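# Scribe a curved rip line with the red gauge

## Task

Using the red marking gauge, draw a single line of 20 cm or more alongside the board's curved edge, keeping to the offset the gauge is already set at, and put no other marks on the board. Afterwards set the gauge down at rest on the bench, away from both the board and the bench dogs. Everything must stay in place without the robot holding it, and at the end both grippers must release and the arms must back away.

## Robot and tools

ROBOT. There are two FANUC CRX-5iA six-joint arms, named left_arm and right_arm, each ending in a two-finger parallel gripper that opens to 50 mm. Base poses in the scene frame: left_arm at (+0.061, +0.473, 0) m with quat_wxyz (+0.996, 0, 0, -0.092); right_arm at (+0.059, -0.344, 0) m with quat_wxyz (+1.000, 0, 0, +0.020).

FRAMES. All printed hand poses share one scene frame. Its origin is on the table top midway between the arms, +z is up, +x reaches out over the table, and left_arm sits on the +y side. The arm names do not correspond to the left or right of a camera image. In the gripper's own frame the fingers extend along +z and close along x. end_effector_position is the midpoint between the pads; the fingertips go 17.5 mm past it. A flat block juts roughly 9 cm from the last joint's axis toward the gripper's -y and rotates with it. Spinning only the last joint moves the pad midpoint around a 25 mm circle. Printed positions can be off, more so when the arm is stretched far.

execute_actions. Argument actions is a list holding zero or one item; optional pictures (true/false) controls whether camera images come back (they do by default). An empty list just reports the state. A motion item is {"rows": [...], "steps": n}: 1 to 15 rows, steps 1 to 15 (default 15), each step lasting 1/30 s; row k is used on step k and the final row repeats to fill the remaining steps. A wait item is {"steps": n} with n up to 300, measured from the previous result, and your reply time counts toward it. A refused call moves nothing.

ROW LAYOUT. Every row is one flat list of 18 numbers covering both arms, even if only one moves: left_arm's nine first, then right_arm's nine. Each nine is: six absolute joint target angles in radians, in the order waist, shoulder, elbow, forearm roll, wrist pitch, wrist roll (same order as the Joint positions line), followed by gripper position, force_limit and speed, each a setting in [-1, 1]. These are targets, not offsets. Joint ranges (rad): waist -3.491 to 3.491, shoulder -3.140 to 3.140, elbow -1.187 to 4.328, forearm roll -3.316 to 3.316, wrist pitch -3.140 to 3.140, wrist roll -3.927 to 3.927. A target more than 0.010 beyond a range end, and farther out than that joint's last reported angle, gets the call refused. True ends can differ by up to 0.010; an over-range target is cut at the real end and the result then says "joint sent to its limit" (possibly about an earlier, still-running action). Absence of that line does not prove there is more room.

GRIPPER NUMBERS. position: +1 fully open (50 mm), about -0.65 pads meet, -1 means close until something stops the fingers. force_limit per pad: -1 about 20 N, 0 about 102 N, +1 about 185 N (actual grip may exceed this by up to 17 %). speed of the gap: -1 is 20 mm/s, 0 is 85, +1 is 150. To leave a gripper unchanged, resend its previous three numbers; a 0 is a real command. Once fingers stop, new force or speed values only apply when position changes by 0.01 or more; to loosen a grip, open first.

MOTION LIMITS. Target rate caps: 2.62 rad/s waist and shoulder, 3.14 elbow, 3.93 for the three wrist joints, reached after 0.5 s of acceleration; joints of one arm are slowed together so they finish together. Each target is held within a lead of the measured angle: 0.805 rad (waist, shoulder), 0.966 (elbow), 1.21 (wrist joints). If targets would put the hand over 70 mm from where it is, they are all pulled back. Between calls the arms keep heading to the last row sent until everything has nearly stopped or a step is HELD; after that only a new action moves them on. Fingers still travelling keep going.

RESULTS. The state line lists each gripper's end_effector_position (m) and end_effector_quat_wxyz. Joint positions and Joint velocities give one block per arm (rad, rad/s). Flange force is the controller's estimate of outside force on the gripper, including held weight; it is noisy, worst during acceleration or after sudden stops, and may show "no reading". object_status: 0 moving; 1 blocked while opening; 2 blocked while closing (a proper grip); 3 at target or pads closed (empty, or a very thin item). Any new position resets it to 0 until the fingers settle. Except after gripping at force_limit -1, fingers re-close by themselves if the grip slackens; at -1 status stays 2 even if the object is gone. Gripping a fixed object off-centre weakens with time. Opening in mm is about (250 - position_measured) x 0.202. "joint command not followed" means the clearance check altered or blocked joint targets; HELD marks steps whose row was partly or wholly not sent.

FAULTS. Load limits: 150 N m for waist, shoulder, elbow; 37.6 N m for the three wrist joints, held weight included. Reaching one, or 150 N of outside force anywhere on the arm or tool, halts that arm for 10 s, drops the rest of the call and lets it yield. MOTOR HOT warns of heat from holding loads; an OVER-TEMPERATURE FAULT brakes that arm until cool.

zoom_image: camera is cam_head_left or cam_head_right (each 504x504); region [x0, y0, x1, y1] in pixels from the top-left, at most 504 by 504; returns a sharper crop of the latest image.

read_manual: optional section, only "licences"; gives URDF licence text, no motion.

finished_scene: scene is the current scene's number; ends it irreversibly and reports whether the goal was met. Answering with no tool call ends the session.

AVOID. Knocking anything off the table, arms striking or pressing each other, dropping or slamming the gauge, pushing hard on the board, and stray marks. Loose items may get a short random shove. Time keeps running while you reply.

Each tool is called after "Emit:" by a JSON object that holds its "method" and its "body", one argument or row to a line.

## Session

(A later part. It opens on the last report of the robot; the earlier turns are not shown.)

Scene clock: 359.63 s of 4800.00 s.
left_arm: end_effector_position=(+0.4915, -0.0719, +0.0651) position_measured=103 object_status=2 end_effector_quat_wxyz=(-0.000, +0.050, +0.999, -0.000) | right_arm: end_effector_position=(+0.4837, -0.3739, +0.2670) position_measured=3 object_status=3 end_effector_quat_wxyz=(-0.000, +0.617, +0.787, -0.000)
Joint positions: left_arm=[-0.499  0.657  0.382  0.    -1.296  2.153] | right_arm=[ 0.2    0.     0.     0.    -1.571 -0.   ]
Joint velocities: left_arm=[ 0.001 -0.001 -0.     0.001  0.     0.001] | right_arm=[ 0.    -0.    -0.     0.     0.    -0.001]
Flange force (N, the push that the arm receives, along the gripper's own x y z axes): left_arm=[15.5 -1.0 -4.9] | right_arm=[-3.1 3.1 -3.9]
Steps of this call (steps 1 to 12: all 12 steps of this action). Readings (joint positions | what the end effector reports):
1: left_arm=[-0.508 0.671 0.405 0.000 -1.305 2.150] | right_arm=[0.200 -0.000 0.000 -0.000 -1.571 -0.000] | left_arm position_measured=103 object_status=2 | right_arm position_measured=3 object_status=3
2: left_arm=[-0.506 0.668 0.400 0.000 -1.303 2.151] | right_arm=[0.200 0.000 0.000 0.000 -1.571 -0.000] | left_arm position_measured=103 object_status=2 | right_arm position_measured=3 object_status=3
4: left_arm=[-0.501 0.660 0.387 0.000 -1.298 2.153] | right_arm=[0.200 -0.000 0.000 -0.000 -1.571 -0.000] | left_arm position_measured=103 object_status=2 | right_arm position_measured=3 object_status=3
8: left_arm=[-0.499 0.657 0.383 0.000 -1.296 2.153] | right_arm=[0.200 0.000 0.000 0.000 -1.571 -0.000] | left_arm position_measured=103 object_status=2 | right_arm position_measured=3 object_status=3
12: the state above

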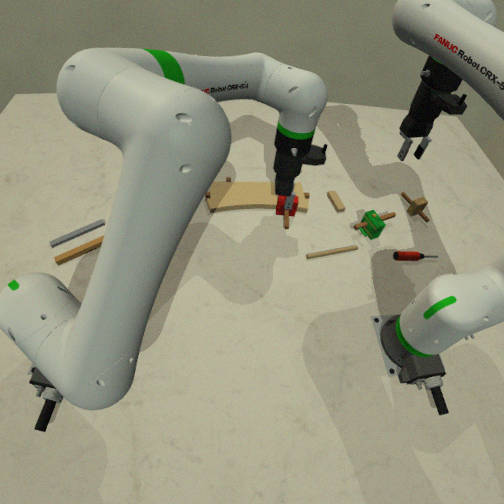

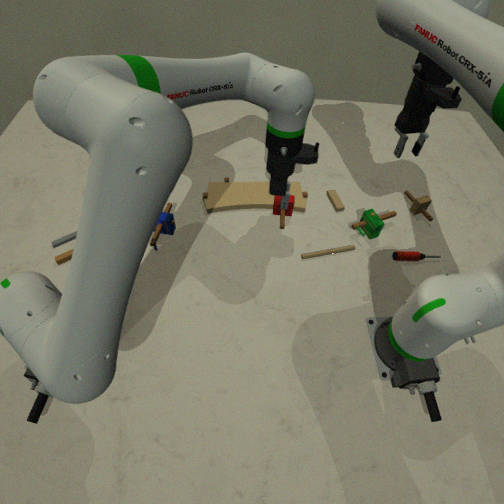

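Emit:
{"method": "execute_actions", "body": {
  "actions": [
    {"rows":[[-0.4899,0.6428,0.3592,0,-1.2872,2.1572,-1,-0.3,0,0.2,0,0,0,-1.5708,0,1,0,0],[-0.4899,0.6428,0.3592,0,-1.2872,2.1572,-1,-0.3,0,0.2,0,0,0,-1.5708,0,1,0,0],[-0.4899,0.6428,0.3592,0,-1.2872,2.1572,-1,-0.3,0,0.2,0,0,0,-1.5708,0,1,0,0],[-0.4899,0.6428,0.3592,0,-1.2872,2.1572,-1,-0.3,0,0.2,0,0,0,-1.5708,0,1,0,0],[-0.4806,0.6286,0.3365,0,-1.2787,2.1608,-1,-0.3,0,0.2,0,0,0,-1.5708,0,1,0,0]]}
  ],
  "pictures": false
}}

Emit:
{"method": "execute_actions", "body": {
  "actions": [
    {"rows":[[-0.4618,0.6006,0.2923,0,-1.2625,2.1677,-1,-0.3,0,0.2,0,0,0,-1.5708,0,1,0,0]]}
  ]
}}

Emit:
{"method": "zoom_image", "body": {
  "camera": "cam_head_right",
  "region": [260,175,320,225]
}}

Scene clock: 380.83 s of 4800.00 s.
left_arm: end_effector_position=(+0.4928, -0.0568, +0.0648) position_measured=103 object_status=2 end_effector_quat_wxyz=(+0.000, +0.037, +0.999, -0.000) | right_arm: end_effector_position=(+0.4837, -0.3739, +0.2670) position_measured=3 object_status=3 end_effector_quat_wxyz=(-0.000, +0.617, +0.787, -0.000)
Joint positions: left_arm=[-0.481  0.629  0.337 -0.    -1.279  2.161] | right_arm=[ 0.2   -0.     0.    -0.    -1.571 -0.   ]
Joint velocities: left_arm=[ 0.001 -0.002 -0.    -0.     0.    -0.   ] | right_arm=[-0.     0.     0.    -0.001 -0.     0.   ]
Flange force (N, the push that the arm receives, along the gripper's own x y z axes): left_arm=[12.7 -3.0 -11.1] | right_arm=[-2.3 1.8 -3.4]
Steps of this call (steps 1 to 15: the robot went on to your last target; steps 16 to 90: nothing new was sent; then 17.70 s passed at rest; steps 91 to 105: all 15 steps of this action). Readings (joint positions | what the end effector reports):
91: left_arm=[-0.499 0.656 0.382 -0.000 -1.296 2.154] | right_arm=[0.200 -0.000 0.000 -0.000 -1.571 -0.000] | left_arm position_measured=103 object_status=2 | right_arm position_measured=3 object_status=3
92: left_arm=[-0.497 0.653 0.376 -0.000 -1.294 2.154] | right_arm=[0.200 -0.000 0.000 0.000 -1.571 -0.000] | left_arm position_measured=103 object_status=2 | right_arm position_measured=3 object_status=3
94: left_arm=[-0.492 0.646 0.364 -0.000 -1.289 2.156] | right_arm=[0.200 0.000 0.000 -0.000 -1.571 -0.000] | left_arm position_measured=103 object_status=2 | right_arm position_measured=3 object_status=3
98: left_arm=[-0.483 0.632 0.341 -0.000 -1.281 2.160] | right_arm=[0.200 0.000 0.000 -0.000 -1.571 -0.000] | left_arm position_measured=103 object_status=2 | right_arm position_measured=3 object_status=3
105: the state above

Scene clock: 381.33 s of 4800.00 s.
left_arm: end_effector_position=(+0.4937, -0.0417, +0.0648) position_measured=103 object_status=2 end_effector_quat_wxyz=(+0.000, +0.025, +1.000, +0.000) | right_arm: end_effector_position=(+0.4837, -0.3739, +0.2670) position_measured=3 object_status=3 end_effector_quat_wxyz=(-0.000, +0.617, +0.787, -0.000)
Joint positions: left_arm=[-0.462  0.601  0.292 -0.    -1.263  2.168] | right_arm=[ 0.2    0.     0.    -0.    -1.571 -0.   ]
Joint velocities: left_arm=[ 0.002 -0.     0.    -0.     0.    -0.   ] | right_arm=[ 0.     0.     0.    -0.001 -0.001  0.001]
Flange force (N, the push that the arm receives, along the gripper's own x y z axes): left_arm=[11.7 -2.9 -10.0] | right_arm=[-3.0 3.7 -3.5]
Steps of this call (steps 1 to 15: all 15 steps of this action). Readings (joint positions | what the end effector reports):
1: left_arm=[-0.480 0.628 0.336 -0.000 -1.278 2.161] | right_arm=[0.200 -0.000 0.000 -0.000 -1.571 -0.000] | left_arm position_measured=103 object_status=2 | right_arm position_measured=3 object_status=3
2: left_arm=[-0.478 0.625 0.330 -0.000 -1.276 2.162] | right_arm=[0.200 -0.000 0.000 0.000 -1.571 -0.000] | left_arm position_measured=103 object_status=2 | right_arm position_measured=3 object_status=3
4: left_arm=[-0.468 0.610 0.307 -0.000 -1.268 2.165] | right_arm=[0.200 -0.000 -0.000 -0.000 -1.571 -0.000] | left_arm position_measured=103 object_status=2 | right_arm position_measured=3 object_status=3
8: left_arm=[-0.462 0.601 0.293 -0.000 -1.263 2.168] | right_arm=[0.200 0.000 0.000 0.000 -1.571 -0.000] | left_arm position_measured=103 object_status=2 | right_arm position_measured=3 object_status=3
15: the state above

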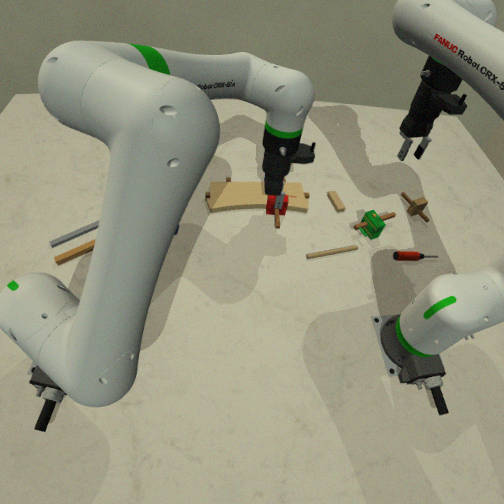

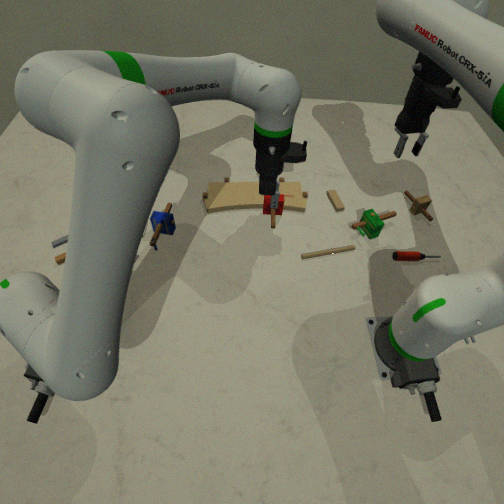

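Region (260, 175, 320, 225) of cam_head_right's 504x504 image, scaled by 8.400, with more detail than that image has.

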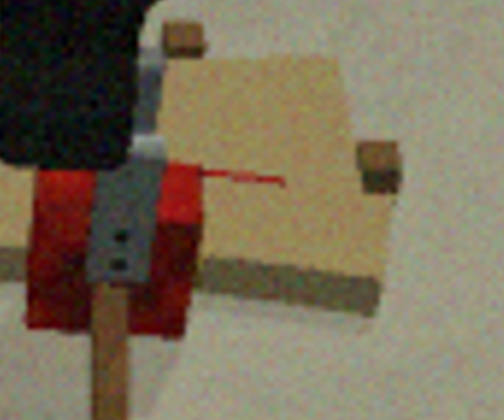

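Emit:
{"method": "execute_actions", "body": {
  "actions": [
    {"rows":[[-0.4426,0.5734,0.2497,0,-1.2471,2.1743,-1,-0.3,0,0.2,0,0,0,-1.5708,0,1,0,0]],"steps":12}
  ],
  "pictures": false
}}

Emit:
{"method": "execute_actions", "body": {
  "actions": [
    {"rows":[[-0.4235,0.5464,0.2082,0,-1.2326,2.1805,-1,-0.3,0,0.2,0,0,0,-1.5708,0,1,0,0]],"steps":12}
  ],
  "pictures": false
}}

Scene clock: 393.03 s of 4800.00 s.
left_arm: end_effector_position=(+0.4945, -0.0267, +0.0647) position_measured=103 object_status=2 end_effector_quat_wxyz=(+0.000, +0.012, +1.000, +0.000) | right_arm: end_effector_position=(+0.4837, -0.3739, +0.2670) position_measured=3 object_status=3 end_effector_quat_wxyz=(-0.000, +0.617, +0.787, -0.000)
Joint positions: left_arm=[-0.443  0.573  0.25  -0.    -1.247  2.174] | right_arm=[ 0.2   -0.     0.    -0.    -1.571 -0.   ]
Joint velocities: left_arm=[ 0.    -0.    -0.001  0.     0.     0.002] | right_arm=[-0.     0.     0.     0.001  0.    -0.001]
Flange force (N, the push that the arm receives, along the gripper's own x y z axes): left_arm=[19.2 -1.2 -12.5] | right_arm=[-3.4 1.8 -2.6]
Steps of this call (steps 1 to 15: the robot went on to your last target; steps 16 to 90: nothing new was sent; then 8.30 s passed at rest; steps 91 to 102: all 12 steps of this action). Readings (joint positions | what the end effector reports):
91: left_arm=[-0.461 0.600 0.292 -0.000 -1.262 2.168] | right_arm=[0.200 0.000 0.000 0.000 -1.571 -0.000] | left_arm position_measured=103 object_status=2 | right_arm position_measured=3 object_status=3
92: left_arm=[-0.459 0.597 0.286 -0.000 -1.260 2.169] | right_arm=[0.200 -0.000 0.000 -0.000 -1.571 -0.000] | left_arm position_measured=103 object_status=2 | right_arm position_measured=3 object_status=3
94: left_arm=[-0.449 0.582 0.263 -0.000 -1.252 2.172] | right_arm=[0.200 -0.000 0.000 -0.000 -1.571 -0.000] | left_arm position_measured=103 object_status=2 | right_arm position_measured=3 object_status=3
98: left_arm=[-0.443 0.574 0.250 -0.000 -1.247 2.174] | right_arm=[0.200 -0.000 0.000 0.000 -1.571 -0.000] | left_arm position_measured=103 object_status=2 | right_arm position_measured=3 object_status=3
102: the state above

Scene clock: 393.43 s of 4800.00 s.
left_arm: end_effector_position=(+0.4947, -0.0118, +0.0646) position_measured=103 object_status=2 end_effector_quat_wxyz=(+0.000, -0.001, +1.000, +0.000) | right_arm: end_effector_position=(+0.4837, -0.3739, +0.2670) position_measured=3 object_status=3 end_effector_quat_wxyz=(-0.000, +0.617, +0.787, -0.000)
Joint positions: left_arm=[-0.424  0.546  0.208 -0.    -1.233  2.18 ] | right_arm=[ 0.2   -0.     0.    -0.    -1.571 -0.   ]
Joint velocities: left_arm=[ 0.002  0.    -0.001  0.     0.     0.   ] | right_arm=[-0.    -0.     0.    -0.    -0.001  0.   ]
Flange force (N, the push that the arm receives, along the gripper's own x y z axes): left_arm=[18.0 -2.2 -12.1] | right_arm=[-3.2 2.3 -3.2]
Steps of this call (steps 1 to 12: all 12 steps of this action). Readings (joint positions | what the end effector reports):
1: left_arm=[-0.442 0.573 0.249 -0.000 -1.247 2.174] | right_arm=[0.200 -0.000 0.000 -0.000 -1.571 -0.000] | left_arm position_measured=103 object_status=2 | right_arm position_measured=3 object_status=3
2: left_arm=[-0.440 0.569 0.243 -0.000 -1.245 2.175] | right_arm=[0.200 -0.000 0.000 0.000 -1.571 -0.000] | left_arm position_measured=103 object_status=2 | right_arm position_measured=3 object_status=3
4: left_arm=[-0.429 0.555 0.221 -0.000 -1.237 2.179] | right_arm=[0.200 0.000 0.000 -0.000 -1.571 -0.000] | left_arm position_measured=103 object_status=2 | right_arm position_measured=3 object_status=3
8: left_arm=[-0.424 0.547 0.209 -0.000 -1.233 2.180] | right_arm=[0.200 -0.000 0.000 -0.000 -1.571 -0.000] | left_arm position_measured=103 object_status=2 | right_arm position_measured=3 object_status=3
12: the state above

Emit:
{"method": "execute_actions", "body": {
  "actions": [
    {"rows":[[-0.4042,0.5199,0.1678,0,-1.2187,2.1864,-1,-0.3,0,0.2,0,0,0,-1.5708,0,1,0,0]],"steps":12}
  ],
  "pictures": false
}}

Emit:
{"method": "execute_actions", "body": {
  "actions": [
    {"rows":[[-0.3848,0.4938,0.1286,0,-1.2056,2.192,-1,-0.3,0,0.2,0,0,0,-1.5708,0,1,0,0]],"steps":12}
  ],
  "pictures": false
}}

Emit:
{"method": "execute_actions", "body": {
  "actions": [
    {"rows":[[-0.3681,0.4712,0.0952,0,-1.1948,2.197,-1,-0.3,0,0.2,0,0,0,-1.5708,0,1,0,0]],"steps":12}
  ],
  "pictures": false
}}

Scene clock: 403.97 s of 4800.00 s.
left_arm: end_effector_position=(+0.4947, +0.0029, +0.0646) position_measured=103 object_status=2 end_effector_quat_wxyz=(-0.000, -0.014, +1.000, -0.000) | right_arm: end_effector_position=(+0.4837, -0.3739, +0.2670) position_measured=3 object_status=3 end_effector_quat_wxyz=(-0.000, +0.617, +0.787, -0.000)
Joint positions: left_arm=[-0.404  0.52   0.168  0.    -1.219  2.186] | right_arm=[ 0.2   -0.     0.    -0.    -1.571 -0.   ]
Joint velocities: left_arm=[ 0.001 -0.    -0.001 -0.     0.    -0.001] | right_arm=[ 0.     0.    -0.     0.001  0.001 -0.001]
Flange force (N, the push that the arm receives, along the gripper's own x y z axes): left_arm=[17.4 -7.7 -14.8] | right_arm=[-3.2 3.1 -2.7]
Steps of this call (steps 1 to 15: the robot went on to your last target; steps 16 to 90: nothing new was sent; then 7.13 s passed at rest; steps 91 to 102: all 12 steps of this action). Readings (joint positions | what the end effector reports):
91: left_arm=[-0.423 0.546 0.207 0.000 -1.232 2.181] | right_arm=[0.200 -0.000 0.000 -0.000 -1.571 0.000] | left_arm position_measured=103 object_status=2 | right_arm position_measured=3 object_status=3
92: left_arm=[-0.421 0.542 0.202 0.000 -1.230 2.181] | right_arm=[0.200 -0.000 0.000 -0.000 -1.571 -0.000] | left_arm position_measured=103 object_status=2 | right_arm position_measured=3 object_status=3
94: left_arm=[-0.410 0.528 0.180 0.000 -1.223 2.185] | right_arm=[0.200 -0.000 0.000 -0.000 -1.571 -0.000] | left_arm position_measured=103 object_status=2 | right_arm position_measured=3 object_status=3
98: left_arm=[-0.405 0.520 0.168 0.000 -1.219 2.186] | right_arm=[0.200 -0.000 0.000 -0.000 -1.571 -0.000] | left_arm position_measured=103 object_status=2 | right_arm position_measured=3 object_status=3
102: the state above

Scene clock: 404.37 s of 4800.00 s.
left_arm: end_effector_position=(+0.4943, +0.0176, +0.0645) position_measured=103 object_status=2 end_effector_quat_wxyz=(-0.000, -0.026, +1.000, -0.000) | right_arm: end_effector_position=(+0.4837, -0.3739, +0.2670) position_measured=3 object_status=3 end_effector_quat_wxyz=(-0.000, +0.617, +0.787, -0.000)
Joint positions: left_arm=[-0.385  0.494  0.129  0.    -1.206  2.192] | right_arm=[ 0.2    0.     0.     0.    -1.571 -0.   ]
Joint velocities: left_arm=[ 0.    -0.002 -0.001 -0.001  0.    -0.   ] | right_arm=[-0.    -0.     0.    -0.    -0.001 -0.001]
Flange force (N, the push that the arm receives, along the gripper's own x y z axes): left_arm=[22.2 -10.1 -16.2] | right_arm=[-2.0 2.8 -2.4]
Steps of this call (steps 1 to 12: all 12 steps of this action). Readings (joint positions | what the end effector reports):
1: left_arm=[-0.404 0.519 0.167 0.000 -1.218 2.186] | right_arm=[0.200 -0.000 0.000 -0.000 -1.571 -0.000] | left_arm position_measured=103 object_status=2 | right_arm position_measured=3 object_status=3
2: left_arm=[-0.401 0.516 0.161 0.000 -1.216 2.187] | right_arm=[0.200 -0.000 0.000 0.000 -1.571 -0.000] | left_arm position_measured=103 object_status=2 | right_arm position_measured=3 object_status=3
4: left_arm=[-0.390 0.501 0.140 0.000 -1.210 2.190] | right_arm=[0.200 -0.000 0.000 -0.000 -1.571 -0.000] | left_arm position_measured=103 object_status=2 | right_arm position_measured=3 object_status=3
8: left_arm=[-0.385 0.494 0.129 0.000 -1.206 2.192] | right_arm=[0.200 -0.000 0.000 0.000 -1.571 -0.000] | left_arm position_measured=103 object_status=2 | right_arm position_measured=3 object_status=3
12: the state above

Scene clock: 404.77 s of 4800.00 s.
left_arm: end_effector_position=(+0.4936, +0.0301, +0.0644) position_measured=103 object_status=2 end_effector_quat_wxyz=(-0.000, -0.037, +0.999, -0.000) | right_arm: end_effector_position=(+0.4837, -0.3739, +0.2670) position_measured=3 object_status=3 end_effector_quat_wxyz=(-0.000, +0.617, +0.787, -0.000)
Joint positions: left_arm=[-0.368  0.471  0.095  0.    -1.195  2.197] | right_arm=[ 0.2   -0.    -0.    -0.    -1.571 -0.   ]
Joint velocities: left_arm=[ 0.001 -0.002 -0.001 -0.     0.     0.002] | right_arm=[ 0.  0. -0. -0.  0. -0.]
Flange force (N, the push that the arm receives, along the gripper's own x y z axes): left_arm=[22.0 -10.3 -16.0] | right_arm=[-2.4 2.4 -2.8]
Steps of this call (steps 1 to 12: all 12 steps of this action). Readings (joint positions | what the end effector reports):
1: left_arm=[-0.384 0.493 0.128 0.000 -1.205 2.192] | right_arm=[0.200 -0.000 0.000 -0.000 -1.571 0.000] | left_arm position_measured=103 object_status=2 | right_arm position_measured=3 object_status=3
2: left_arm=[-0.382 0.490 0.122 0.000 -1.203 2.193] | right_arm=[0.200 -0.000 0.000 0.000 -1.571 -0.000] | left_arm position_measured=103 object_status=2 | right_arm position_measured=3 object_status=3
4: left_arm=[-0.372 0.477 0.104 0.000 -1.198 2.196] | right_arm=[0.200 -0.000 0.000 -0.000 -1.571 -0.000] | left_arm position_measured=103 object_status=2 | right_arm position_measured=3 object_status=3
8: left_arm=[-0.368 0.471 0.096 0.000 -1.195 2.197] | right_arm=[0.200 -0.000 0.000 0.000 -1.571 -0.000] | left_arm position_measured=103 object_status=2 | right_arm position_measured=3 object_status=3
12: the state above

Emit:
{"method": "execute_actions", "body": {
  "actions": [
    {"rows":[[-0.3512,0.448,0.0617,0,-1.1845,2.2014,-1,-0.3,0,0.2,0,0,0,-1.5708,0,1,0,0]],"steps":12}
  ],
  "pictures": false
}}

Emit:
{"method": "execute_actions", "body": {
  "actions": [
    {"rows":[[-0.3336,0.4249,0.0285,0,-1.1744,2.2054,-1,-0.3,0,0.2,0,0,0,-1.5708,0,1,0,0]],"steps":12}
  ],
  "pictures": false
}}

Emit:
{"method": "execute_actions", "body": {
  "actions": [
    {"rows":[[-0.3154,0.4014,-0.0047,0,-1.1647,2.2089,-1,-0.3,0,0.2,0,0,0,-1.5708,0,1,0,0]],"steps":12}
  ],
  "pictures": false
}}

Scene clock: 415.43 s of 4800.00 s.
left_arm: end_effector_position=(+0.4924, +0.0427, +0.0645) position_measured=103 object_status=2 end_effector_quat_wxyz=(+0.000, -0.048, +0.999, +0.000) | right_arm: end_effector_position=(+0.4837, -0.3739, +0.2670) position_measured=3 object_status=3 end_effector_quat_wxyz=(-0.000, +0.617, +0.787, -0.000)
Joint positions: left_arm=[-0.351  0.448  0.062 -0.    -1.185  2.201] | right_arm=[ 0.2   -0.     0.    -0.    -1.571 -0.   ]
Joint velocities: left_arm=[ 0.    -0.001 -0.001  0.001  0.    -0.001] | right_arm=[-0.     0.     0.     0.     0.001 -0.   ]
Flange force (N, the push that the arm receives, along the gripper's own x y z axes): left_arm=[17.5 -5.8 -11.4] | right_arm=[-3.2 2.5 -3.5]
Steps of this call (steps 1 to 15: the robot went on to your last target; steps 16 to 90: nothing new was sent; then 7.27 s passed at rest; steps 91 to 102: all 12 steps of this action). Readings (joint positions | what the end effector reports):
91: left_arm=[-0.368 0.471 0.094 -0.000 -1.195 2.197] | right_arm=[0.200 -0.000 0.000 -0.000 -1.571 -0.000] | left_arm position_measured=103 object_status=2 | right_arm position_measured=3 object_status=3
92: left_arm=[-0.365 0.467 0.089 -0.000 -1.193 2.198] | right_arm=[0.200 -0.000 -0.000 -0.000 -1.571 -0.000] | left_arm position_measured=103 object_status=2 | right_arm position_measured=3 object_status=3
94: left_arm=[-0.355 0.454 0.070 -0.000 -1.187 2.200] | right_arm=[0.200 -0.000 0.000 -0.000 -1.571 -0.000] | left_arm position_measured=103 object_status=2 | right_arm position_measured=3 object_status=3
98: left_arm=[-0.351 0.448 0.062 -0.000 -1.185 2.201] | right_arm=[0.200 0.000 0.000 -0.000 -1.571 -0.000] | left_arm position_measured=103 object_status=2 | right_arm position_measured=3 object_status=3
102: the state above

Scene clock: 415.83 s of 4800.00 s.
left_arm: end_effector_position=(+0.4911, +0.0554, +0.0645) position_measured=103 object_status=2 end_effector_quat_wxyz=(+0.000, -0.058, +0.998, +0.000) | right_arm: end_effector_position=(+0.4837, -0.3739, +0.2670) position_measured=3 object_status=3 end_effector_quat_wxyz=(-0.000, +0.617, +0.787, -0.000)
Joint positions: left_arm=[-0.334  0.425  0.029 -0.    -1.174  2.205] | right_arm=[ 0.2   -0.     0.     0.    -1.571 -0.   ]
Joint velocities: left_arm=[ 0.002 -0.001  0.     0.001  0.    -0.002] | right_arm=[ 0.     0.     0.    -0.     0.001  0.   ]
Flange force (N, the push that the arm receives, along the gripper's own x y z axes): left_arm=[21.0 -2.5 -9.7] | right_arm=[-2.9 3.1 -3.5]
Steps of this call (steps 1 to 12: all 12 steps of this action). Readings (joint positions | what the end effector reports):
1: left_arm=[-0.351 0.448 0.061 -0.000 -1.184 2.201] | right_arm=[0.200 0.000 0.000 0.000 -1.571 -0.000] | left_arm position_measured=103 object_status=2 | right_arm position_measured=3 object_status=3
2: left_arm=[-0.348 0.444 0.055 -0.000 -1.182 2.202] | right_arm=[0.200 -0.000 0.000 -0.000 -1.571 -0.000] | left_arm position_measured=103 object_status=2 | right_arm position_measured=3 object_status=3
4: left_arm=[-0.338 0.431 0.037 -0.000 -1.177 2.204] | right_arm=[0.200 -0.000 0.000 -0.000 -1.571 -0.000] | left_arm position_measured=103 object_status=2 | right_arm position_measured=3 object_status=3
8: left_arm=[-0.334 0.425 0.029 -0.000 -1.175 2.205] | right_arm=[0.200 0.000 0.000 -0.000 -1.571 -0.000] | left_arm position_measured=103 object_status=2 | right_arm position_measured=3 object_status=3
12: the state above

Scene clock: 416.23 s of 4800.00 s.
left_arm: end_effector_position=(+0.4895, +0.0683, +0.0646) position_measured=103 object_status=2 end_effector_quat_wxyz=(-0.000, -0.069, +0.998, -0.000) | right_arm: end_effector_position=(+0.4837, -0.3739, +0.2670) position_measured=3 object_status=3 end_effector_quat_wxyz=(-0.000, +0.617, +0.787, -0.000)
Joint positions: left_arm=[-0.315  0.401 -0.005  0.    -1.165  2.209] | right_arm=[ 0.2   -0.     0.    -0.    -1.571 -0.   ]
Joint velocities: left_arm=[ 0.001 -0.003 -0.002 -0.001  0.     0.002] | right_arm=[ 0.    -0.    -0.    -0.001  0.     0.   ]
Flange force (N, the push that the arm receives, along the gripper's own x y z axes): left_arm=[16.8 -6.2 -8.9] | right_arm=[-2.5 2.2 -3.1]
Steps of this call (steps 1 to 12: all 12 steps of this action). Readings (joint positions | what the end effector reports):
1: left_arm=[-0.333 0.424 0.028 -0.000 -1.174 2.205] | right_arm=[0.200 0.000 -0.000 -0.000 -1.571 -0.000] | left_arm position_measured=103 object_status=2 | right_arm position_measured=3 object_status=3
2: left_arm=[-0.330 0.420 0.022 0.000 -1.172 2.206] | right_arm=[0.200 0.000 0.000 -0.000 -1.571 -0.000] | left_arm position_measured=103 object_status=2 | right_arm position_measured=3 object_status=3
4: left_arm=[-0.320 0.407 0.004 0.000 -1.167 2.208] | right_arm=[0.200 -0.000 0.000 -0.000 -1.571 -0.000] | left_arm position_measured=103 object_status=2 | right_arm position_measured=3 object_status=3
8: left_arm=[-0.316 0.402 -0.004 0.000 -1.165 2.209] | right_arm=[0.200 -0.000 0.000 -0.000 -1.571 -0.000] | left_arm position_measured=103 object_status=2 | right_arm position_measured=3 object_status=3
12: the state above

Emit:
{"method": "execute_actions", "body": {
  "actions": [
    {"rows":[[-0.2967,0.3778,-0.038,0,-1.155,2.2119,-1,-0.3,0,0.2,0,0,0,-1.5708,0,1,0,0]],"steps":12}
  ],
  "pictures": false
}}

Emit:
{"method": "execute_actions", "body": {
  "actions": [
    {"rows":[[-0.2776,0.3538,-0.071,0,-1.146,2.2144,-1,-0.3,0,0.2,0,0,0,-1.5708,0,1,0,0]],"steps":12}
  ],
  "pictures": false
}}

Emit:
{"method": "execute_actions", "body": {
  "actions": [
    {"rows":[[-0.2579,0.3295,-0.104,0,-1.1373,2.2165,-1,-0.3,0,0.2,0,0,0,-1.5708,0,1,0,0]],"steps":12}
  ],
  "pictures": false
}}

Emit:
{"method": "execute_actions", "body": {
  "actions": [
    {"rows":[[-0.2378,0.3049,-0.1369,0,-1.129,2.218,-1,-0.3,0,0.2,0,0,0,-1.5708,0,1,0,0]],"steps":12}
  ]
}}

Emit:
{"method": "zoom_image", "body": {
  "camera": "cam_head_right",
  "region": [195,170,315,230]
}}

Scene clock: 430.80 s of 4800.00 s.
left_arm: end_effector_position=(+0.4877, +0.0813, +0.0644) position_measured=103 object_status=2 end_effector_quat_wxyz=(+0.000, -0.080, +0.997, -0.000) | right_arm: end_effector_position=(+0.4837, -0.3739, +0.2670) position_measured=3 object_status=3 end_effector_quat_wxyz=(-0.000, +0.617, +0.787, -0.000)
Joint positions: left_arm=[-0.297  0.378 -0.038  0.    -1.155  2.212] | right_arm=[ 0.2   -0.     0.    -0.    -1.571  0.   ]
Joint velocities: left_arm=[ 0.001 -0.003 -0.    -0.     0.    -0.001] | right_arm=[-0.001  0.     0.    -0.    -0.     0.001]
Flange force (N, the push that the arm receives, along the gripper's own x y z axes): left_arm=[19.7 -6.5 -11.9] | right_arm=[-2.2 1.4 -2.5]
Steps of this call (steps 1 to 15: the robot went on to your last target; steps 16 to 90: nothing new was sent; then 11.17 s passed at rest; steps 91 to 102: all 12 steps of this action). Readings (joint positions | what the end effector reports):
91: left_arm=[-0.315 0.401 -0.005 -0.000 -1.164 2.209] | right_arm=[0.200 -0.000 0.000 0.000 -1.571 -0.000] | left_arm position_measured=103 object_status=2 | right_arm position_measured=3 object_status=3
92: left_arm=[-0.312 0.397 -0.011 0.000 -1.163 2.209] | right_arm=[0.200 -0.000 0.000 0.000 -1.571 0.000] | left_arm position_measured=103 object_status=2 | right_arm position_measured=3 object_status=3
94: left_arm=[-0.301 0.384 -0.030 -0.000 -1.158 2.211] | right_arm=[0.200 -0.000 0.000 0.000 -1.571 -0.000] | left_arm position_measured=103 object_status=2 | right_arm position_measured=3 object_status=3
98: left_arm=[-0.297 0.378 -0.038 0.000 -1.155 2.212] | right_arm=[0.200 -0.000 0.000 -0.000 -1.571 0.000] | left_arm position_measured=103 object_status=2 | right_arm position_measured=3 object_status=3
102: the state above

Scene clock: 431.20 s of 4800.00 s.
left_arm: end_effector_position=(+0.4855, +0.0943, +0.0644) position_measured=103 object_status=2 end_effector_quat_wxyz=(+0.000, -0.091, +0.996, -0.000) | right_arm: end_effector_position=(+0.4837, -0.3739, +0.2670) position_measured=3 object_status=3 end_effector_quat_wxyz=(-0.000, +0.617, +0.787, -0.000)
Joint positions: left_arm=[-0.278  0.354 -0.071 -0.    -1.146  2.214] | right_arm=[ 0.2   -0.     0.    -0.    -1.571 -0.   ]
Joint velocities: left_arm=[ 0.001  0.002 -0.    -0.     0.    -0.   ] | right_arm=[ 0.     0.001 -0.     0.    -0.001  0.001]
Flange force (N, the push that the arm receives, along the gripper's own x y z axes): left_arm=[21.4 -6.9 -10.7] | right_arm=[-3.2 2.3 -3.2]
Steps of this call (steps 1 to 12: all 12 steps of this action). Readings (joint positions | what the end effector reports):
1: left_arm=[-0.296 0.377 -0.039 0.000 -1.155 2.212] | right_arm=[0.200 -0.000 0.000 0.000 -1.571 -0.000] | left_arm position_measured=103 object_status=2 | right_arm position_measured=3 object_status=3
2: left_arm=[-0.293 0.373 -0.044 0.000 -1.153 2.212] | right_arm=[0.200 0.000 -0.000 -0.000 -1.571 -0.000] | left_arm position_measured=103 object_status=2 | right_arm position_measured=3 object_status=3
4: left_arm=[-0.282 0.360 -0.063 -0.000 -1.148 2.214] | right_arm=[0.200 -0.000 0.000 -0.000 -1.571 -0.000] | left_arm position_measured=103 object_status=2 | right_arm position_measured=3 object_status=3
8: left_arm=[-0.278 0.354 -0.071 -0.000 -1.146 2.214] | right_arm=[0.200 -0.000 0.000 -0.000 -1.571 -0.000] | left_arm position_measured=103 object_status=2 | right_arm position_measured=3 object_status=3
12: the state above

Scene clock: 431.60 s of 4800.00 s.
left_arm: end_effector_position=(+0.4831, +0.1075, +0.0643) position_measured=103 object_status=2 end_effector_quat_wxyz=(+0.000, -0.102, +0.995, -0.000) | right_arm: end_effector_position=(+0.4837, -0.3739, +0.2670) position_measured=3 object_status=3 end_effector_quat_wxyz=(-0.000, +0.617, +0.787, -0.000)
Joint positions: left_arm=[-0.258  0.33  -0.104  0.    -1.137  2.216] | right_arm=[ 0.2   -0.     0.    -0.    -1.571 -0.   ]
Joint velocities: left_arm=[ 0.    -0.001 -0.    -0.     0.    -0.001] | right_arm=[ 0.     0.    -0.     0.     0.001  0.001]
Flange force (N, the push that the arm receives, along the gripper's own x y z axes): left_arm=[22.0 -8.0 -12.2] | right_arm=[-1.6 1.6 -2.9]
Steps of this call (steps 1 to 12: all 12 steps of this action). Readings (joint positions | what the end effector reports):
1: left_arm=[-0.277 0.353 -0.072 -0.000 -1.146 2.214] | right_arm=[0.200 -0.000 0.000 -0.000 -1.571 -0.000] | left_arm position_measured=103 object_status=2 | right_arm position_measured=3 object_status=3
2: left_arm=[-0.274 0.349 -0.077 0.000 -1.144 2.215] | right_arm=[0.200 -0.000 0.000 -0.000 -1.571 -0.000] | left_arm position_measured=103 object_status=2 | right_arm position_measured=3 object_status=3
4: left_arm=[-0.263 0.336 -0.096 -0.000 -1.140 2.216] | right_arm=[0.200 -0.000 0.000 -0.000 -1.571 -0.000] | left_arm position_measured=103 object_status=2 | right_arm position_measured=3 object_status=3
8: left_arm=[-0.258 0.330 -0.104 0.000 -1.137 2.216] | right_arm=[0.200 -0.000 0.000 -0.000 -1.571 -0.000] | left_arm position_measured=103 object_status=2 | right_arm position_measured=3 object_status=3
12: the state above

Scene clock: 432.00 s of 4800.00 s.
left_arm: end_effector_position=(+0.4802, +0.1206, +0.0642) position_measured=103 object_status=2 end_effector_quat_wxyz=(+0.000, -0.112, +0.994, -0.000) | right_arm: end_effector_position=(+0.4837, -0.3739, +0.2670) position_measured=3 object_status=3 end_effector_quat_wxyz=(-0.000, +0.617, +0.787, -0.000)
Joint positions: left_arm=[-0.238  0.305 -0.137 -0.    -1.129  2.218] | right_arm=[ 0.2   -0.     0.    -0.    -1.571 -0.   ]
Joint velocities: left_arm=[-0.001 -0.002 -0.001  0.     0.     0.   ] | right_arm=[-0.     0.     0.    -0.    -0.001  0.001]
Flange force (N, the push that the arm receives, along the gripper's own x y z axes): left_arm=[23.9 -9.8 -14.4] | right_arm=[-2.3 2.1 -3.0]
Steps of this call (steps 1 to 12: all 12 steps of this action). Readings (joint positions | what the end effector reports):
1: left_arm=[-0.257 0.329 -0.105 -0.000 -1.137 2.217] | right_arm=[0.200 -0.000 0.000 0.000 -1.571 -0.000] | left_arm position_measured=103 object_status=2 | right_arm position_measured=3 object_status=3
2: left_arm=[-0.254 0.325 -0.110 0.000 -1.136 2.217] | right_arm=[0.200 -0.000 0.000 0.000 -1.571 -0.000] | left_arm position_measured=103 object_status=2 | right_arm position_measured=3 object_status=3
4: left_arm=[-0.243 0.311 -0.129 -0.000 -1.131 2.218] | right_arm=[0.200 -0.000 0.000 0.000 -1.571 -0.000] | left_arm position_measured=103 object_status=2 | right_arm position_measured=3 object_status=3
8: left_arm=[-0.238 0.305 -0.136 0.000 -1.129 2.218] | right_arm=[0.200 -0.000 0.000 -0.000 -1.571 -0.000] | left_arm position_measured=103 object_status=2 | right_arm position_measured=3 object_status=3
12: the state above

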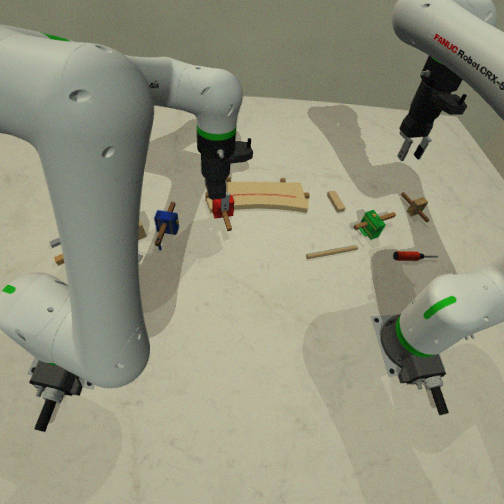

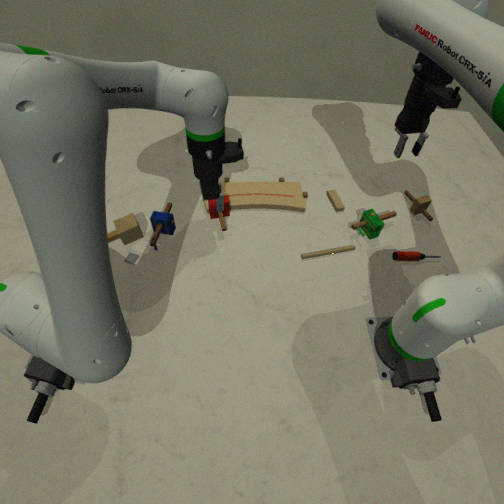

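Region (195, 170, 315, 230) of cam_head_right's 504x504 image, scaled by 4.200, with more detail than that image has.

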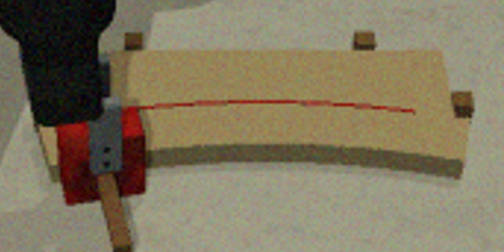

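Emit:
{"method": "execute_actions", "body": {
  "actions": [
    {"rows":[[-0.2374,0.2893,-0.117,0,-1.1645,2.218,-1,-0.3,0,0.2,0,0,0,-1.5708,0,1,0,0]],"steps":10}
  ],
  "pictures": false
}}

Emit:
{"method": "execute_actions", "body": {
  "actions": [
    {"rows":[[-0.6,0.137,-0.2978,0,-1.136,2.35,-1,-0.3,0,0.2,0,0,0,-1.5708,0,1,0,0]]}
  ],
  "pictures": false
}}

Emit:
{"method": "execute_actions", "body": {
  "actions": [
    {"rows":[[-0.6,0.1646,-0.3283,0,-1.0779,2.35,-1,-0.3,0,0.2,0,0,0,-1.5708,0,1,0,0]]}
  ],
  "pictures": false
}}

Emit:
{"method": "execute_actions", "body": {
  "actions": [
    {"rows":[[-0.6,0.1658,-0.3296,0,-1.0754,2.35,-1,-0.3,0,0.2,0,0,0,-1.5708,0,1,0,0]],"steps":8}
  ],
  "pictures": false
}}

Emit:
{"method": "execute_actions", "body": {
  "actions": [
    {"rows":[[-0.6,0.1658,-0.3296,0,-1.0754,2.35,1,-0.3,0,0.2,0,0,0,-1.5708,0,1,0,0]],"steps":10}
  ],
  "pictures": false
}}

Emit:
{"method": "execute_actions", "body": {
  "actions": [
    {"rows":[[-0.6,0.07,-0.177,0,-1.324,2.35,1,-0.3,0,0.2,0,0,0,-1.5708,0,1,0,0]]}
  ],
  "pictures": false
}}

Emit:
{"method": "execute_actions", "body": {
  "actions": [
    {"rows":[[0.5,0,0,0,-1.5708,2.35,1,-0.3,0,0.2,0,0,0,-1.5708,0,1,0,0]]}
  ],
  "pictures": false
}}

Emit:
{"method": "execute_actions", "body": {
  "actions": [
    {"steps":40}
  ]
}}

Emit:
{"method": "zoom_image", "body": {
  "camera": "cam_head_right",
  "region": [180,170,330,310]
}}

Scene clock: 449.03 s of 4800.00 s.
left_arm: end_effector_position=(+0.4806, +0.1208, +0.0800) position_measured=103 object_status=2 end_effector_quat_wxyz=(+0.000, -0.113, +0.994, +0.000) | right_arm: end_effector_position=(+0.4837, -0.3739, +0.2670) position_measured=3 object_status=3 end_effector_quat_wxyz=(-0.000, +0.617, +0.787, -0.000)
Joint positions: left_arm=[-0.237  0.289 -0.117 -0.    -1.164  2.218] | right_arm=[ 0.2   -0.     0.     0.    -1.571 -0.   ]
Joint velocities: left_arm=[-0.002 -0.002 -0.     0.002 -0.004  0.001] | right_arm=[ 0.    -0.001  0.     0.    -0.001  0.   ]
Flange force (N, the push that the arm receives, along the gripper's own x y z axes): left_arm=[2.2 3.2 3.7] | right_arm=[-2.4 2.4 -3.6]
Steps of this call (steps 1 to 15: the robot went on to your last target; steps 16 to 90: nothing new was sent; then 13.70 s passed at rest; steps 91 to 100: all 10 steps of this action). Readings (joint positions | what the end effector reports):
91: left_arm=[-0.238 0.305 -0.137 0.000 -1.129 2.218] | right_arm=[0.200 0.000 0.000 -0.000 -1.571 -0.000] | left_arm position_measured=103 object_status=2 | right_arm position_measured=3 object_status=3
92: left_arm=[-0.238 0.302 -0.133 -0.001 -1.137 2.218] | right_arm=[0.200 0.000 0.000 -0.000 -1.571 -0.000] | left_arm position_measured=103 object_status=2 | right_arm position_measured=3 object_status=3
94: left_arm=[-0.237 0.293 -0.122 -0.001 -1.157 2.218] | right_arm=[0.200 0.000 0.000 0.000 -1.571 -0.000] | left_arm position_measured=103 object_status=2 | right_arm position_measured=3 object_status=3
98: left_arm=[-0.237 0.289 -0.117 -0.000 -1.164 2.218] | right_arm=[0.200 -0.000 0.000 -0.000 -1.571 -0.000] | left_arm position_measured=103 object_status=2 | right_arm position_measured=3 object_status=3
100: the state above

Scene clock: 449.53 s of 4800.00 s.
left_arm: end_effector_position=(+0.3228, +0.0493, +0.0823) position_measured=103 object_status=2 end_effector_quat_wxyz=(-0.000, -0.019, +1.000, +0.000) | right_arm: end_effector_position=(+0.4837, -0.3739, +0.2670) position_measured=3 object_status=3 end_effector_quat_wxyz=(-0.000, +0.617, +0.787, -0.000)
Joint positions: left_arm=[-0.531  0.166 -0.264  0.    -1.141  2.325] | right_arm=[ 0.2   -0.     0.    -0.    -1.571 -0.   ]
Joint velocities: left_arm=[-0.674 -0.282 -0.334  0.001  0.051  0.245] | right_arm=[ 0.     0.     0.    -0.001  0.001 -0.   ]
Flange force (N, the push that the arm receives, along the gripper's own x y z axes): left_arm=[5.3 -0.7 -0.9] | right_arm=[-3.3 1.9 -2.6]
Steps of this call (steps 1 to 15: all 15 steps of this action). Readings (joint positions | what the end effector reports):
1: left_arm=[-0.238 0.289 -0.117 -0.000 -1.164 2.218] | right_arm=[0.200 0.000 0.000 0.000 -1.571 -0.000] | left_arm position_measured=103 object_status=2 | right_arm position_measured=3 object_status=3
2: left_arm=[-0.242 0.287 -0.120 -0.000 -1.164 2.220] | right_arm=[0.200 -0.000 0.000 -0.000 -1.571 -0.000] | left_arm position_measured=103 object_status=2 | right_arm position_measured=3 object_status=3
4: left_arm=[-0.269 0.276 -0.134 -0.000 -1.162 2.230] | right_arm=[0.200 -0.000 0.000 -0.000 -1.571 -0.000] | left_arm position_measured=103 object_status=2 | right_arm position_measured=3 object_status=3
8: left_arm=[-0.365 0.236 -0.181 0.000 -1.154 2.264] | right_arm=[0.200 -0.000 0.000 0.000 -1.571 -0.000] | left_arm position_measured=103 object_status=2 | right_arm position_measured=3 object_status=3
15: the state above

Scene clock: 450.03 s of 4800.00 s.
left_arm: end_effector_position=(+0.2849, +0.0411, +0.0581) position_measured=103 object_status=2 end_effector_quat_wxyz=(+0.000, +0.002, +1.000, -0.000) | right_arm: end_effector_position=(+0.4837, -0.3739, +0.2670) position_measured=3 object_status=3 end_effector_quat_wxyz=(-0.000, +0.617, +0.787, -0.000)
Joint positions: left_arm=[-0.6    0.164 -0.328  0.    -1.078  2.35 ] | right_arm=[ 0.2   -0.     0.    -0.    -1.571 -0.   ]
Joint velocities: left_arm=[-0.001  0.002 -0.001  0.001  0.    -0.   ] | right_arm=[-0.    -0.    -0.    -0.     0.     0.001]
Flange force (N, the push that the arm receives, along the gripper's own x y z axes): left_arm=[0.6 4.4 -8.9] | right_arm=[-3.1 2.8 -3.7]
Steps of this call (steps 1 to 15: all 15 steps of this action). Readings (joint positions | what the end effector reports):
1: left_arm=[-0.553 0.157 -0.275 0.000 -1.140 2.333] | right_arm=[0.200 -0.000 0.000 -0.000 -1.571 -0.000] | left_arm position_measured=103 object_status=2 | right_arm position_measured=3 object_status=3
2: left_arm=[-0.571 0.151 -0.288 0.000 -1.135 2.339] | right_arm=[0.200 -0.000 0.000 -0.000 -1.571 -0.000] | left_arm position_measured=103 object_status=2 | right_arm position_measured=3 object_status=3
4: left_arm=[-0.593 0.152 -0.313 0.000 -1.107 2.347] | right_arm=[0.200 -0.000 0.000 -0.000 -1.571 -0.000] | left_arm position_measured=103 object_status=2 | right_arm position_measured=3 object_status=3
8: left_arm=[-0.600 0.164 -0.328 0.000 -1.079 2.350] | right_arm=[0.200 0.000 0.000 0.000 -1.571 -0.000] | left_arm position_measured=103 object_status=2 | right_arm position_measured=3 object_status=3
15: the state above

Scene clock: 450.30 s of 4800.00 s.
left_arm: end_effector_position=(+0.2849, +0.0411, +0.0572) position_measured=103 object_status=2 end_effector_quat_wxyz=(+0.000, +0.002, +1.000, -0.000) | right_arm: end_effector_position=(+0.4837, -0.3739, +0.2670) position_measured=3 object_status=3 end_effector_quat_wxyz=(-0.000, +0.617, +0.787, -0.000)
Joint positions: left_arm=[-0.6    0.165 -0.329  0.    -1.075  2.35 ] | right_arm=[ 0.2   -0.     0.    -0.    -1.571 -0.   ]
Joint velocities: left_arm=[ 0.     0.001 -0.    -0.     0.001 -0.002] | right_arm=[ 0.     0.     0.     0.    -0.001 -0.001]
Flange force (N, the push that the arm receives, along the gripper's own x y z axes): left_arm=[-1.7 26.2 -69.1] | right_arm=[-2.7 1.5 -2.6]
Steps of this call (steps 1 to 8: all 8 steps of this action). Readings (joint positions | what the end effector reports):
1: left_arm=[-0.600 0.165 -0.328 0.000 -1.078 2.350] | right_arm=[0.200 -0.000 0.000 -0.000 -1.571 -0.000] | left_arm position_measured=103 object_status=2 | right_arm position_measured=3 object_status=3
2: left_arm=[-0.600 0.165 -0.329 0.000 -1.077 2.350] | right_arm=[0.200 -0.000 0.000 0.000 -1.571 -0.000] | left_arm position_measured=103 object_status=2 | right_arm position_measured=3 object_status=3
4: left_arm=[-0.600 0.165 -0.329 0.000 -1.076 2.350] | right_arm=[0.200 -0.000 0.000 0.000 -1.571 -0.000] | left_arm position_measured=103 object_status=2 | right_arm position_measured=3 object_status=3
8: the state above

Scene clock: 450.63 s of 4800.00 s.
left_arm: end_effector_position=(+0.2847, +0.0413, +0.0568) position_measured=3 object_status=0 end_effector_quat_wxyz=(-0.000, +0.003, +1.000, +0.000) | right_arm: end_effector_position=(+0.4837, -0.3739, +0.2670) position_measured=3 object_status=3 end_effector_quat_wxyz=(-0.000, +0.617, +0.787, -0.000)
Joint positions: left_arm=[-0.6    0.166 -0.33  -0.    -1.075  2.35 ] | right_arm=[ 0.2   -0.     0.     0.    -1.571 -0.   ]
Joint velocities: left_arm=[ 0.    -0.002  0.001  0.001 -0.    -0.002] | right_arm=[ 0.    -0.     0.    -0.     0.    -0.001]
Flange force (N, the push that the arm receives, along the gripper's own x y z axes): left_arm=[4.1 5.2 1.3] | right_arm=[-2.5 2.8 -2.6]
Steps of this call (steps 1 to 10: all 10 steps of this action). Readings (joint positions | what the end effector reports):
1: left_arm=[-0.600 0.166 -0.330 0.000 -1.075 2.350] | right_arm=[0.200 -0.000 -0.000 -0.000 -1.571 -0.000] | left_arm position_measured=93 object_status=0 | right_arm position_measured=3 object_status=3
2: left_arm=[-0.600 0.166 -0.330 -0.000 -1.075 2.350] | right_arm=[0.200 -0.000 0.000 -0.000 -1.571 -0.000] | left_arm position_measured=79 object_status=0 | right_arm position_measured=3 object_status=3
4: left_arm=[-0.600 0.166 -0.330 -0.000 -1.075 2.350] | right_arm=[0.200 -0.000 0.000 -0.000 -1.571 -0.000] | left_arm position_measured=50 object_status=0 | right_arm position_measured=3 object_status=3
8: left_arm=[-0.600 0.166 -0.330 -0.000 -1.075 2.350] | right_arm=[0.200 -0.000 0.000 0.000 -1.571 -0.000] | left_arm position_measured=3 object_status=0 | right_arm position_measured=3 object_status=3
10: the state above

Scene clock: 451.13 s of 4800.00 s.
left_arm: end_effector_position=(+0.2844, +0.0415, +0.1606) position_measured=3 object_status=3 end_effector_quat_wxyz=(-0.000, +0.003, +1.000, +0.000) | right_arm: end_effector_position=(+0.4837, -0.3739, +0.2670) position_measured=3 object_status=3 end_effector_quat_wxyz=(-0.000, +0.617, +0.787, -0.000)
Joint positions: left_arm=[-0.6    0.07  -0.177  0.    -1.324  2.35 ] | right_arm=[ 0.2   -0.     0.    -0.    -1.571 -0.   ]
Joint velocities: left_arm=[ 0.    -0.003  0.003  0.001 -0.006  0.001] | right_arm=[-0.     0.    -0.    -0.    -0.001  0.001]
Flange force (N, the push that the arm receives, along the gripper's own x y z axes): left_arm=[2.3 2.0 1.9] | right_arm=[-3.4 1.7 -2.2]
Steps of this call (steps 1 to 15: all 15 steps of this action). Readings (joint positions | what the end effector reports):
1: left_arm=[-0.600 0.166 -0.329 -0.000 -1.076 2.350] | right_arm=[0.200 0.000 0.000 -0.000 -1.571 -0.000] | left_arm position_measured=3 object_status=0 | right_arm position_measured=3 object_status=3
2: left_arm=[-0.600 0.164 -0.326 -0.000 -1.082 2.350] | right_arm=[0.200 -0.000 0.000 0.000 -1.571 -0.000] | left_arm position_measured=3 object_status=0 | right_arm position_measured=3 object_status=3
4: left_arm=[-0.600 0.149 -0.303 -0.000 -1.120 2.350] | right_arm=[0.200 -0.000 0.000 -0.000 -1.571 -0.000] | left_arm position_measured=3 object_status=0 | right_arm position_measured=3 object_status=3
8: left_arm=[-0.600 0.096 -0.219 -0.000 -1.255 2.350] | right_arm=[0.200 -0.000 0.000 -0.000 -1.571 -0.000] | left_arm position_measured=3 object_status=3 | right_arm position_measured=3 object_status=3
15: the state above

Scene clock: 451.63 s of 4800.00 s.
left_arm: end_effector_position=(+0.4082, +0.1364, +0.1977) position_measured=3 object_status=3 end_effector_quat_wxyz=(-0.000, -0.159, +0.987, +0.000) | right_arm: end_effector_position=(+0.4837, -0.3739, +0.2670) position_measured=3 object_status=3 end_effector_quat_wxyz=(-0.000, +0.617, +0.787, -0.000)
Joint positions: left_arm=[-0.276  0.046 -0.115  0.    -1.41   2.35 ] | right_arm=[ 0.2   -0.     0.     0.    -1.571 -0.   ]
Joint velocities: left_arm=[ 0.795 -0.047  0.122  0.    -0.169  0.002] | right_arm=[-0.    -0.    -0.    -0.     0.    -0.001]
Flange force (N, the push that the arm receives, along the gripper's own x y z axes): left_arm=[0.3 1.6 2.1] | right_arm=[-2.4 2.0 -2.4]
Steps of this call (steps 1 to 15: all 15 steps of this action). Readings (joint positions | what the end effector reports):
1: left_arm=[-0.600 0.070 -0.177 0.000 -1.324 2.350] | right_arm=[0.200 0.000 0.000 -0.000 -1.571 -0.000] | left_arm position_measured=3 object_status=3 | right_arm position_measured=3 object_status=3
2: left_arm=[-0.595 0.070 -0.176 0.000 -1.326 2.350] | right_arm=[0.200 0.000 0.000 -0.000 -1.571 -0.000] | left_arm position_measured=3 object_status=3 | right_arm position_measured=3 object_status=3
4: left_arm=[-0.568 0.067 -0.170 0.000 -1.334 2.350] | right_arm=[0.200 -0.000 0.000 -0.000 -1.571 -0.000] | left_arm position_measured=3 object_status=3 | right_arm position_measured=3 object_status=3
8: left_arm=[-0.463 0.059 -0.148 0.000 -1.365 2.350] | right_arm=[0.200 -0.000 0.000 -0.000 -1.571 -0.000] | left_arm position_measured=3 object_status=3 | right_arm position_measured=3 object_status=3
15: the state above

Scene clock: 452.97 s of 4800.00 s.
left_arm: end_effector_position=(+0.5323, +0.4717, +0.2670) position_measured=3 object_status=3 end_effector_quat_wxyz=(-0.000, -0.521, +0.854, -0.000) | right_arm: end_effector_position=(+0.4837, -0.3739, +0.2670) position_measured=3 object_status=3 end_effector_quat_wxyz=(-0.000, +0.617, +0.787, -0.000)
Joint positions: left_arm=[ 0.5    0.    -0.     0.    -1.571  2.35 ] | right_arm=[ 0.2    0.     0.    -0.    -1.571 -0.   ]
Joint velocities: left_arm=[-0.    -0.     0.001  0.    -0.     0.   ] | right_arm=[-0.     0.     0.001  0.    -0.002  0.001]
Flange force (N, the push that the arm receives, along the gripper's own x y z axes): left_arm=[2.9 0.9 3.0] | right_arm=[-2.5 3.2 -3.3]
Steps of this call (steps 1 to 40: the robot went on to your last target). Readings (joint positions | what the end effector reports):
1: left_arm=[-0.249 0.044 -0.111 0.000 -1.416 2.350] | right_arm=[0.200 -0.000 0.000 0.000 -1.571 -0.000] | left_arm position_measured=3 object_status=3 | right_arm position_measured=3 object_status=3
2: left_arm=[-0.222 0.042 -0.107 0.000 -1.421 2.350] | right_arm=[0.200 -0.000 0.000 -0.000 -1.571 -0.000] | left_arm position_measured=3 object_status=3 | right_arm position_measured=3 object_status=3
4: left_arm=[-0.168 0.039 -0.099 0.000 -1.433 2.350] | right_arm=[0.200 -0.000 0.000 0.000 -1.571 -0.000] | left_arm position_measured=3 object_status=3 | right_arm position_measured=3 object_status=3
8: left_arm=[-0.060 0.033 -0.083 0.000 -1.455 2.350] | right_arm=[0.200 -0.000 0.000 -0.000 -1.571 -0.000] | left_arm position_measured=3 object_status=3 | right_arm position_measured=3 object_status=3
40: the state above

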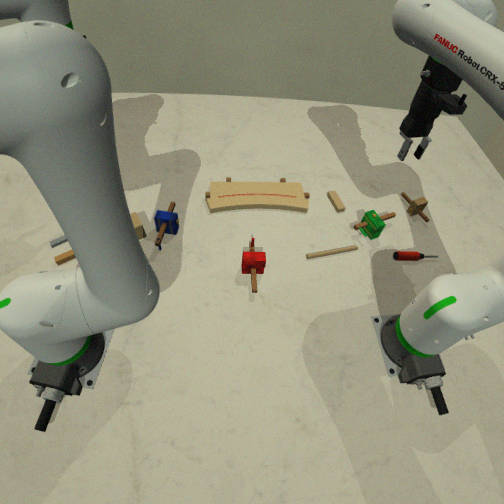

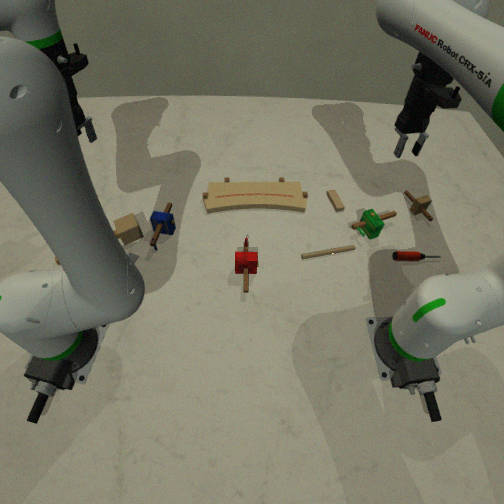

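Region (180, 170, 330, 310) of cam_head_right's 504x504 image, scaled by 3.360, with more detail than that image has; it fills the top 470 rows of this view, and the rest is white.

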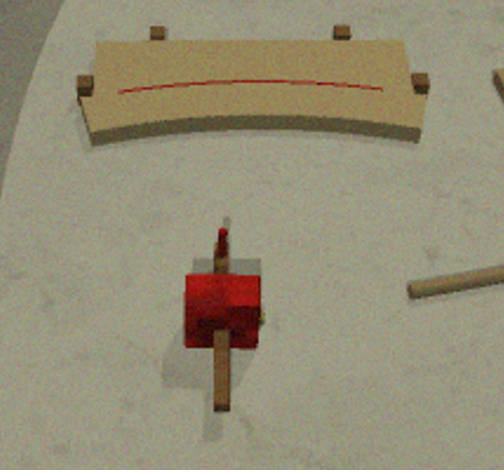

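Emit:
{"method": "finished_scene", "body": {
  "scene": 1
}}

The scene is finished: the task was done.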